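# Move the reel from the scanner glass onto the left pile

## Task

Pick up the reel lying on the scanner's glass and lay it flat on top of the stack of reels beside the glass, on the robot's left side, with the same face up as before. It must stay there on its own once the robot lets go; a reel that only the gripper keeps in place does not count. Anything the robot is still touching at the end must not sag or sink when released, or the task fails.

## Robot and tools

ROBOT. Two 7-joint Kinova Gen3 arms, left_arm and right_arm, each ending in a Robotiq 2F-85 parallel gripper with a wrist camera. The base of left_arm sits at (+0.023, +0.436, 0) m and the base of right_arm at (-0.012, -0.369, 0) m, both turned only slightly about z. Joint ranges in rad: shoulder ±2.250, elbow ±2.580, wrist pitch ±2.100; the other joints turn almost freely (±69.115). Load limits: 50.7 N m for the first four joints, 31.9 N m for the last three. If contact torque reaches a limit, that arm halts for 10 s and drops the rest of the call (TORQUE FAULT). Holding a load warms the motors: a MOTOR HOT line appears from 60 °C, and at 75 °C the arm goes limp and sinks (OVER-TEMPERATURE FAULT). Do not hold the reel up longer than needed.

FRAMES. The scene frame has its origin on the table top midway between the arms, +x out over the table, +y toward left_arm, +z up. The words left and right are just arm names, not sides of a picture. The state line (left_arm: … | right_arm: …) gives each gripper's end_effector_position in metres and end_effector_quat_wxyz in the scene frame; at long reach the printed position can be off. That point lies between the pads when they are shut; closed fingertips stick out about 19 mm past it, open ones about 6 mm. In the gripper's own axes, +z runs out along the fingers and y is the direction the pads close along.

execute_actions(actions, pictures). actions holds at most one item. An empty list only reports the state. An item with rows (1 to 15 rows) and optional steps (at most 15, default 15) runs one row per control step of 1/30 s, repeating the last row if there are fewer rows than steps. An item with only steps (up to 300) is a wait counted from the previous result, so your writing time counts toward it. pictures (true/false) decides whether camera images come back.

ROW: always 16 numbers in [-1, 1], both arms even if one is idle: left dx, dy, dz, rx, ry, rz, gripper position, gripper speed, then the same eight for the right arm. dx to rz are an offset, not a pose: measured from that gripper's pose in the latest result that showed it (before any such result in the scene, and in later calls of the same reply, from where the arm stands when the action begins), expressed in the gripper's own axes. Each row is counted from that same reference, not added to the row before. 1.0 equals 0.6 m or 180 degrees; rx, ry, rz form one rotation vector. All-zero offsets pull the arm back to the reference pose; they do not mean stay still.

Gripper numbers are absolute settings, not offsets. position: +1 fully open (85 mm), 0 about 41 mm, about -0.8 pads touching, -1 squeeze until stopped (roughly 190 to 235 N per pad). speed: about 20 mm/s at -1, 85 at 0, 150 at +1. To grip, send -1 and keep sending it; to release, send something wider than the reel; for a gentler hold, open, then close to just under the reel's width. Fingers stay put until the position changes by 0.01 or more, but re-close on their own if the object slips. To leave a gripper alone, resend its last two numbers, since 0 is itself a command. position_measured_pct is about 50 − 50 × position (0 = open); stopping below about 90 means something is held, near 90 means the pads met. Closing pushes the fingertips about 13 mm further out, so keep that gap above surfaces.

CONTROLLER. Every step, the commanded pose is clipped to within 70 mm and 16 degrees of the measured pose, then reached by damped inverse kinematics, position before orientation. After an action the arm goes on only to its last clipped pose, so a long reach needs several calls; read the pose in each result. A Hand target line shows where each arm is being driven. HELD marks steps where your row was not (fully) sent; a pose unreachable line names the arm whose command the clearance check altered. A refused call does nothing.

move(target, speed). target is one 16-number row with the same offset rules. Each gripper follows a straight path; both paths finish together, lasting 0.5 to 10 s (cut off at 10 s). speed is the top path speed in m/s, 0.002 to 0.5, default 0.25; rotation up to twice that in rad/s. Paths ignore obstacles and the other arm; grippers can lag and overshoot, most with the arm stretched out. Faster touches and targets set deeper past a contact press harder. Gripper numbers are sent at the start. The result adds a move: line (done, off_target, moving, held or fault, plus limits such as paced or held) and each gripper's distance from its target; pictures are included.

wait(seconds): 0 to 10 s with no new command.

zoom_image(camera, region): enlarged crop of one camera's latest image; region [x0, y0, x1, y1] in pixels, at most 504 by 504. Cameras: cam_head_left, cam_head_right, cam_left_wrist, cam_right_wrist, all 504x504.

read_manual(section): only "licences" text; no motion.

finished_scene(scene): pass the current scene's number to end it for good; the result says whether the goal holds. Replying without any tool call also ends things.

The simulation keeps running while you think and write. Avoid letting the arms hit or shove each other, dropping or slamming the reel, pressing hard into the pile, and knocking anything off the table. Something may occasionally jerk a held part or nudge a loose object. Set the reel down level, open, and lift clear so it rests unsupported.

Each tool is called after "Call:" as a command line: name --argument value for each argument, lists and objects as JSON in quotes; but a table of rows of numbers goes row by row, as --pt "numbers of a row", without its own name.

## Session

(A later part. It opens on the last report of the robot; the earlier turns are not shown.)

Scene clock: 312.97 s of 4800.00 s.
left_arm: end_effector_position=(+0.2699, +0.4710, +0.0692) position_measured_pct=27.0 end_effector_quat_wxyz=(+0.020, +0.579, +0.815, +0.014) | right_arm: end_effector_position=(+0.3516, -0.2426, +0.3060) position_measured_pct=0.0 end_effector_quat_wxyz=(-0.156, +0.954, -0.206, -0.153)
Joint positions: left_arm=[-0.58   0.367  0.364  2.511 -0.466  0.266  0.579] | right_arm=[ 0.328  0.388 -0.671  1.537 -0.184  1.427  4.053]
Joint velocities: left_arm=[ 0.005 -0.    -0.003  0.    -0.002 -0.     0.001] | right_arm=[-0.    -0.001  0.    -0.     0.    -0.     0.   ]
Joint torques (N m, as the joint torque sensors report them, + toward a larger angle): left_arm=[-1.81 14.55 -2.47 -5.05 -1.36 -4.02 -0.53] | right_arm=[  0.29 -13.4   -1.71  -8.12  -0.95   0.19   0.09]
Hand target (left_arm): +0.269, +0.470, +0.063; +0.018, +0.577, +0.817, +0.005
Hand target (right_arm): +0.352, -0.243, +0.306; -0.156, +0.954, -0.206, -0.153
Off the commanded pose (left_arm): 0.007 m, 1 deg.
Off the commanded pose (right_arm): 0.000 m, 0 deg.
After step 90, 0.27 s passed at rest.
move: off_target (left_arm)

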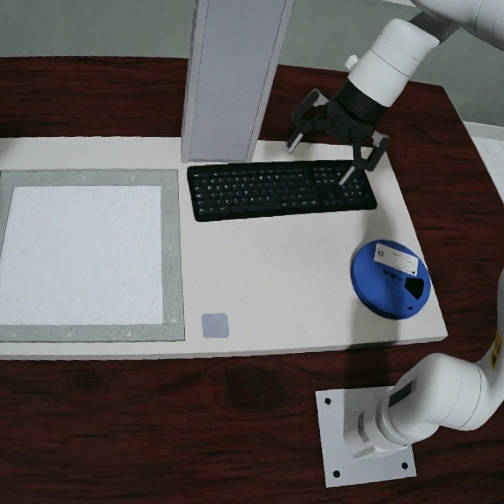

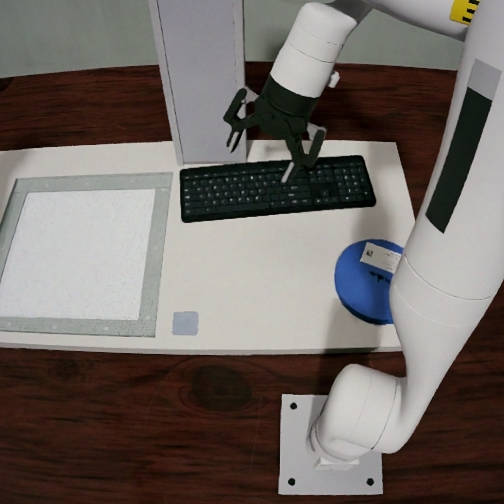

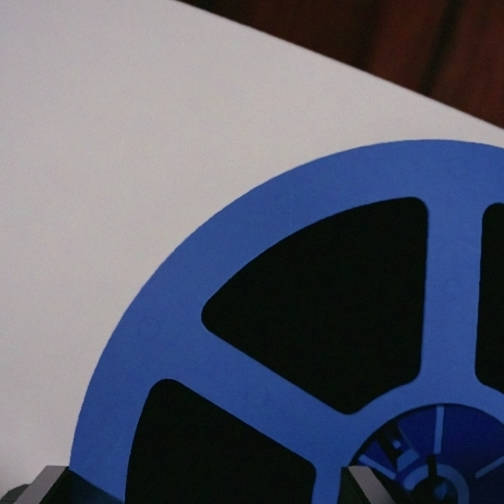

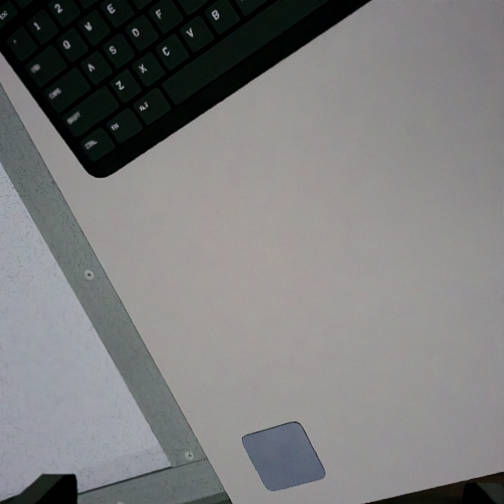

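Landed, pressing hard. Relieve, then release.

Call:
move --target '[0,0,-0.002,0,0,0,0.45,-1,0,0,0,0,0,0,1,0]' --speed 0.02

Call:
move --target '[0,0,0,0,0,0,0.64,-0.5,0,0,0,0,0,0,1,0]'

Call:
move --target '[0,0,-0.2,0,0,0,0.64,-0.5,0,0,0,0,0,0,1,0]' --speed 0.1

Scene clock: 316.33 s of 4800.00 s.
left_arm: end_effector_position=(+0.2702, +0.4711, +0.0704) position_measured_pct=27.0 end_effector_quat_wxyz=(+0.020, +0.579, +0.815, +0.014) | right_arm: end_effector_position=(+0.3516, -0.2426, +0.3060) position_measured_pct=0.0 end_effector_quat_wxyz=(-0.156, +0.954, -0.206, -0.153)
Joint positions: left_arm=[-0.587  0.362  0.371  2.509 -0.46   0.271  0.574] | right_arm=[ 0.328  0.388 -0.671  1.537 -0.184  1.427  4.053]
Joint velocities: left_arm=[-0.001 -0.002  0.001  0.     0.    -0.    -0.   ] | right_arm=[-0.     0.001 -0.001  0.    -0.002  0.     0.   ]
Joint torques (N m, as the joint torque sensors report them, + toward a larger angle): left_arm=[ 0.2  -9.11  1.28 -1.25 -0.23 -0.13 -0.11] | right_arm=[  0.12 -13.1   -1.96  -8.07  -0.98   0.    -0.16]
Hand target (left_arm): +0.270, +0.471, +0.070; +0.020, +0.579, +0.815, +0.014
Hand target (right_arm): +0.352, -0.243, +0.306; -0.156, +0.954, -0.206, -0.153
Off the commanded pose (left_arm): 0.000 m, 0 deg.
Off the commanded pose (right_arm): 0.000 m, 0 deg.
move: done

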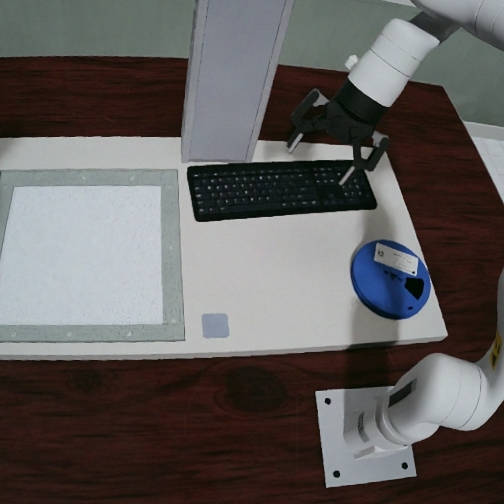

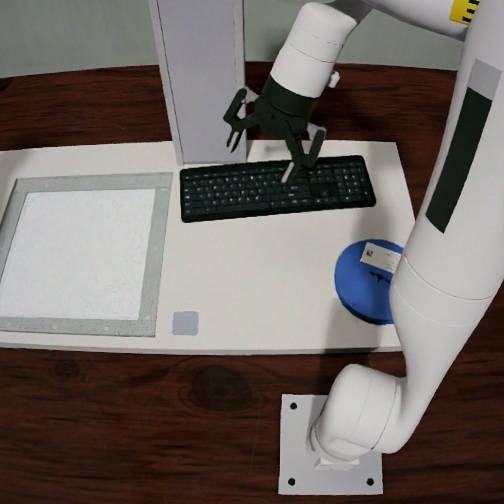

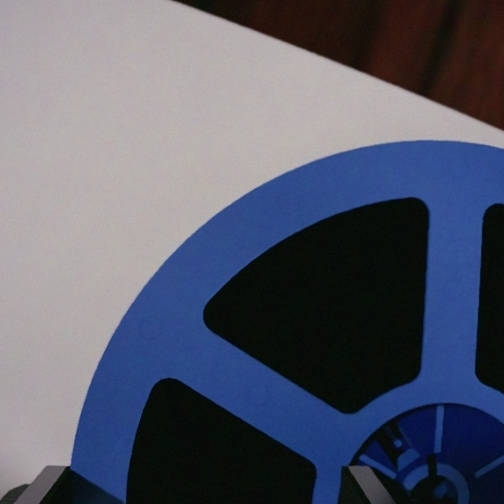

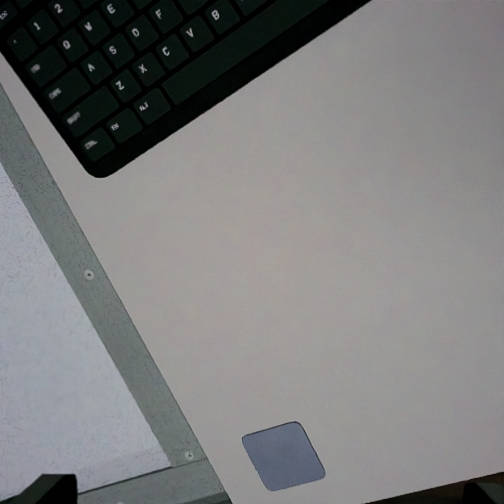

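Scene clock: 316.83 s of 4800.00 s.
left_arm: end_effector_position=(+0.2702, +0.4711, +0.0704) position_measured_pct=18.3 end_effector_quat_wxyz=(+0.020, +0.579, +0.815, +0.014) | right_arm: end_effector_position=(+0.3516, -0.2426, +0.3060) position_measured_pct=0.0 end_effector_quat_wxyz=(-0.156, +0.954, -0.206, -0.153)
Joint positions: left_arm=[-0.587  0.362  0.371  2.509 -0.46   0.271  0.574] | right_arm=[ 0.328  0.388 -0.671  1.537 -0.184  1.427  4.053]
Joint velocities: left_arm=[ 0.     0.    -0.    -0.    -0.    -0.    -0.001] | right_arm=[ 0.    -0.001 -0.001 -0.    -0.001  0.     0.001]
Joint torques (N m, as the joint torque sensors report them, + toward a larger angle): left_arm=[ 0.22 -9.23  2.03 -1.63 -0.12  0.22 -0.14] | right_arm=[ -0.42 -13.39  -1.68  -8.38  -0.84   0.49   0.25]
Hand target (left_arm): +0.270, +0.471, +0.070; +0.020, +0.579, +0.815, +0.014
Hand target (right_arm): +0.352, -0.243, +0.306; -0.156, +0.954, -0.206, -0.153
Off the commanded pose (left_arm): 0.000 m, 0 deg.
Off the commanded pose (right_arm): 0.000 m, 0 deg.
move: done

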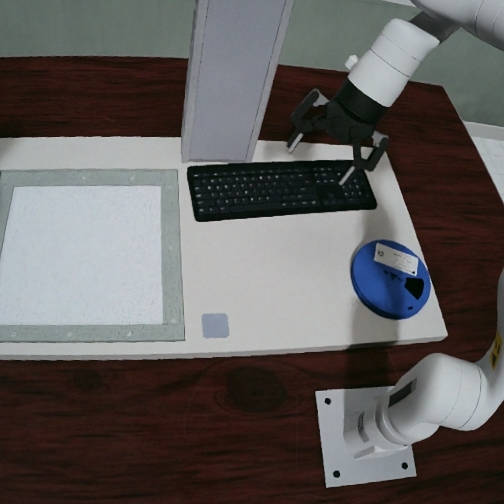

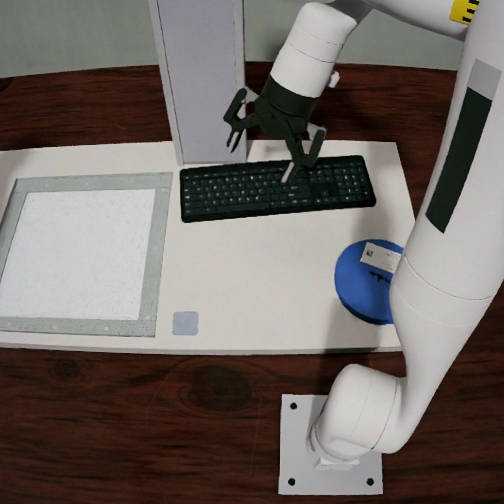

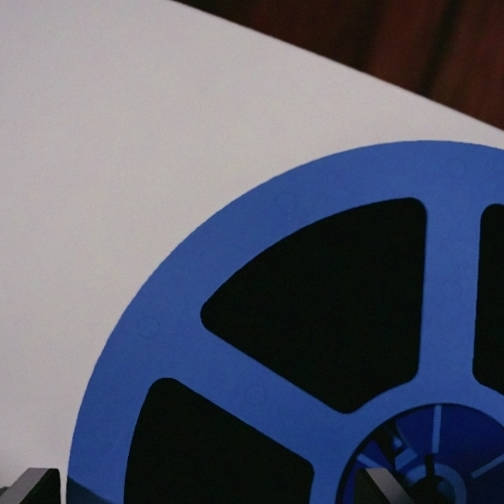

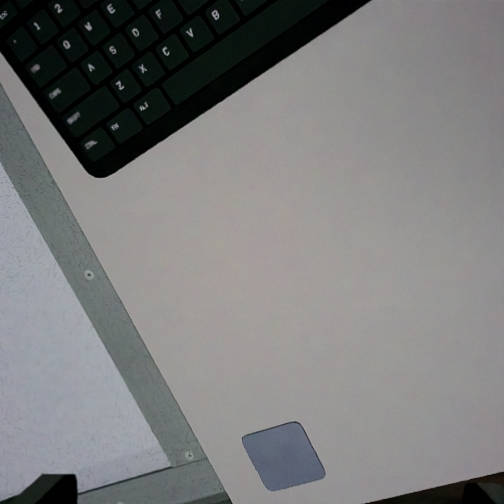

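Scene clock: 318.40 s of 4800.00 s.
left_arm: end_effector_position=(+0.2638, +0.4709, +0.1901) position_measured_pct=17.9 end_effector_quat_wxyz=(+0.020, +0.579, +0.815, +0.013) | right_arm: end_effector_position=(+0.3516, -0.2426, +0.3060) position_measured_pct=0.0 end_effector_quat_wxyz=(-0.156, +0.954, -0.206, -0.153)
Joint positions: left_arm=[-0.913 -0.054  0.591  2.32   0.061  0.821  0.011] | right_arm=[ 0.328  0.388 -0.671  1.537 -0.184  1.427  4.053]
Joint velocities: left_arm=[ 0.001 -0.011 -0.003 -0.001 -0.     0.     0.   ] | right_arm=[-0.    -0.001 -0.001 -0.     0.001  0.     0.001]
Joint torques (N m, as the joint torque sensors report them, + toward a larger angle): left_arm=[ 0.06 -3.99  0.59 -6.18 -0.08 -0.16 -0.39] | right_arm=[  0.2  -13.96  -2.08  -7.96  -0.92   0.22  -0.3 ]
Hand target (left_arm): +0.264, +0.471, +0.190; +0.020, +0.579, +0.815, +0.014
Hand target (right_arm): +0.352, -0.243, +0.306; -0.156, +0.954, -0.206, -0.153
Off the commanded pose (left_arm): 0.001 m, 0 deg.
Off the commanded pose (right_arm): 0.000 m, 0 deg.
move: done

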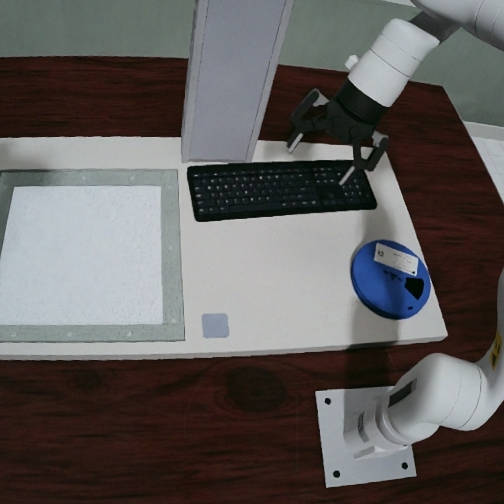

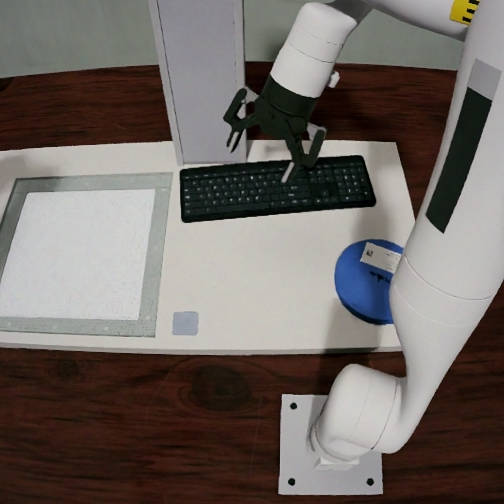

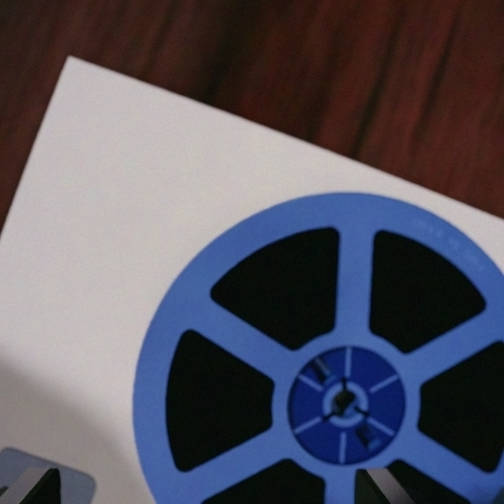

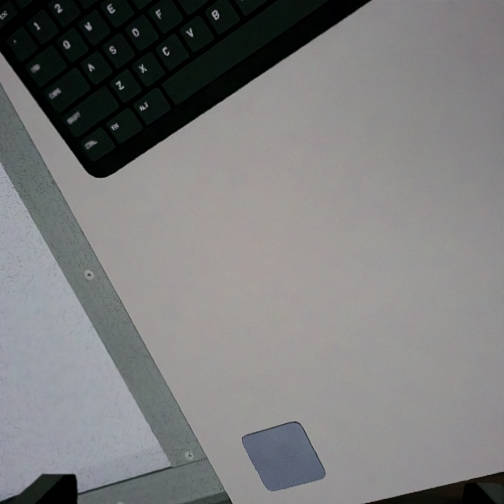

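Call:
move --target '[-0.09,0.1,-0.2,0,0,0,0.64,-0.5,0,0,0,0,0,0,1,0]'

Scene clock: 321.87 s of 4800.00 s.
left_arm: end_effector_position=(+0.3321, +0.4405, +0.3139) position_measured_pct=17.9 end_effector_quat_wxyz=(+0.020, +0.579, +0.815, +0.014) | right_arm: end_effector_position=(+0.3516, -0.2426, +0.3060) position_measured_pct=0.0 end_effector_quat_wxyz=(-0.156, +0.954, -0.206, -0.153)
Joint positions: left_arm=[-0.855 -0.059  0.684  1.872  0.045  1.267  0.191] | right_arm=[ 0.328  0.388 -0.671  1.537 -0.184  1.427  4.053]
Joint velocities: left_arm=[-0.001  0.006  0.002 -0.002 -0.     0.001 -0.001] | right_arm=[-0.     0.001  0.001 -0.    -0.001  0.     0.001]
Joint torques (N m, as the joint torque sensors report them, + toward a larger angle): left_arm=[ 0.02 -5.09 -0.34 -7.61 -0.31  0.32 -0.15] | right_arm=[ -0.02 -13.42  -1.66  -8.49  -0.76   0.18  -0.04]
Hand target (left_arm): +0.332, +0.440, +0.314; +0.020, +0.579, +0.815, +0.014
Hand target (right_arm): +0.352, -0.243, +0.306; -0.156, +0.954, -0.206, -0.153
Off the commanded pose (left_arm): 0.001 m, 0 deg.
Off the commanded pose (right_arm): 0.000 m, 0 deg.
move: done

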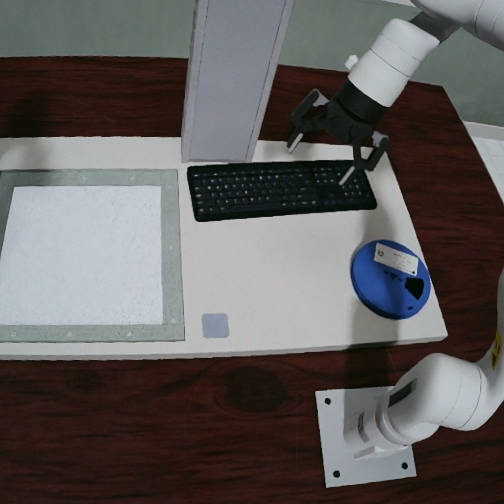

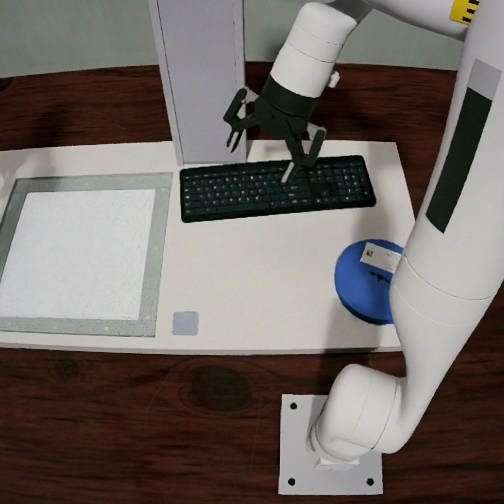

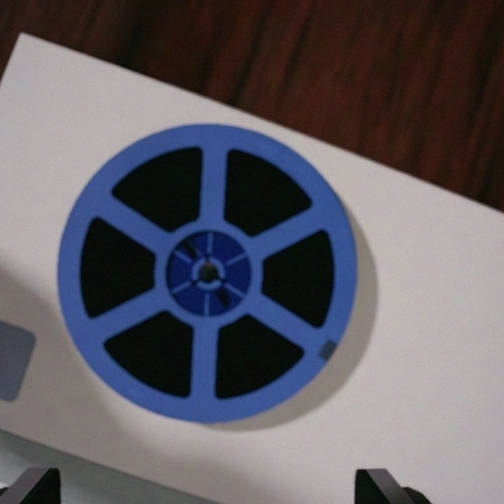

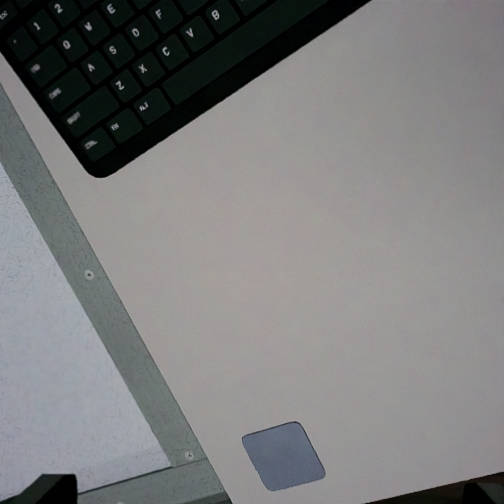

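Well aligned.

Call:
finished_scene --scene 1

The scene is finished: the task was done.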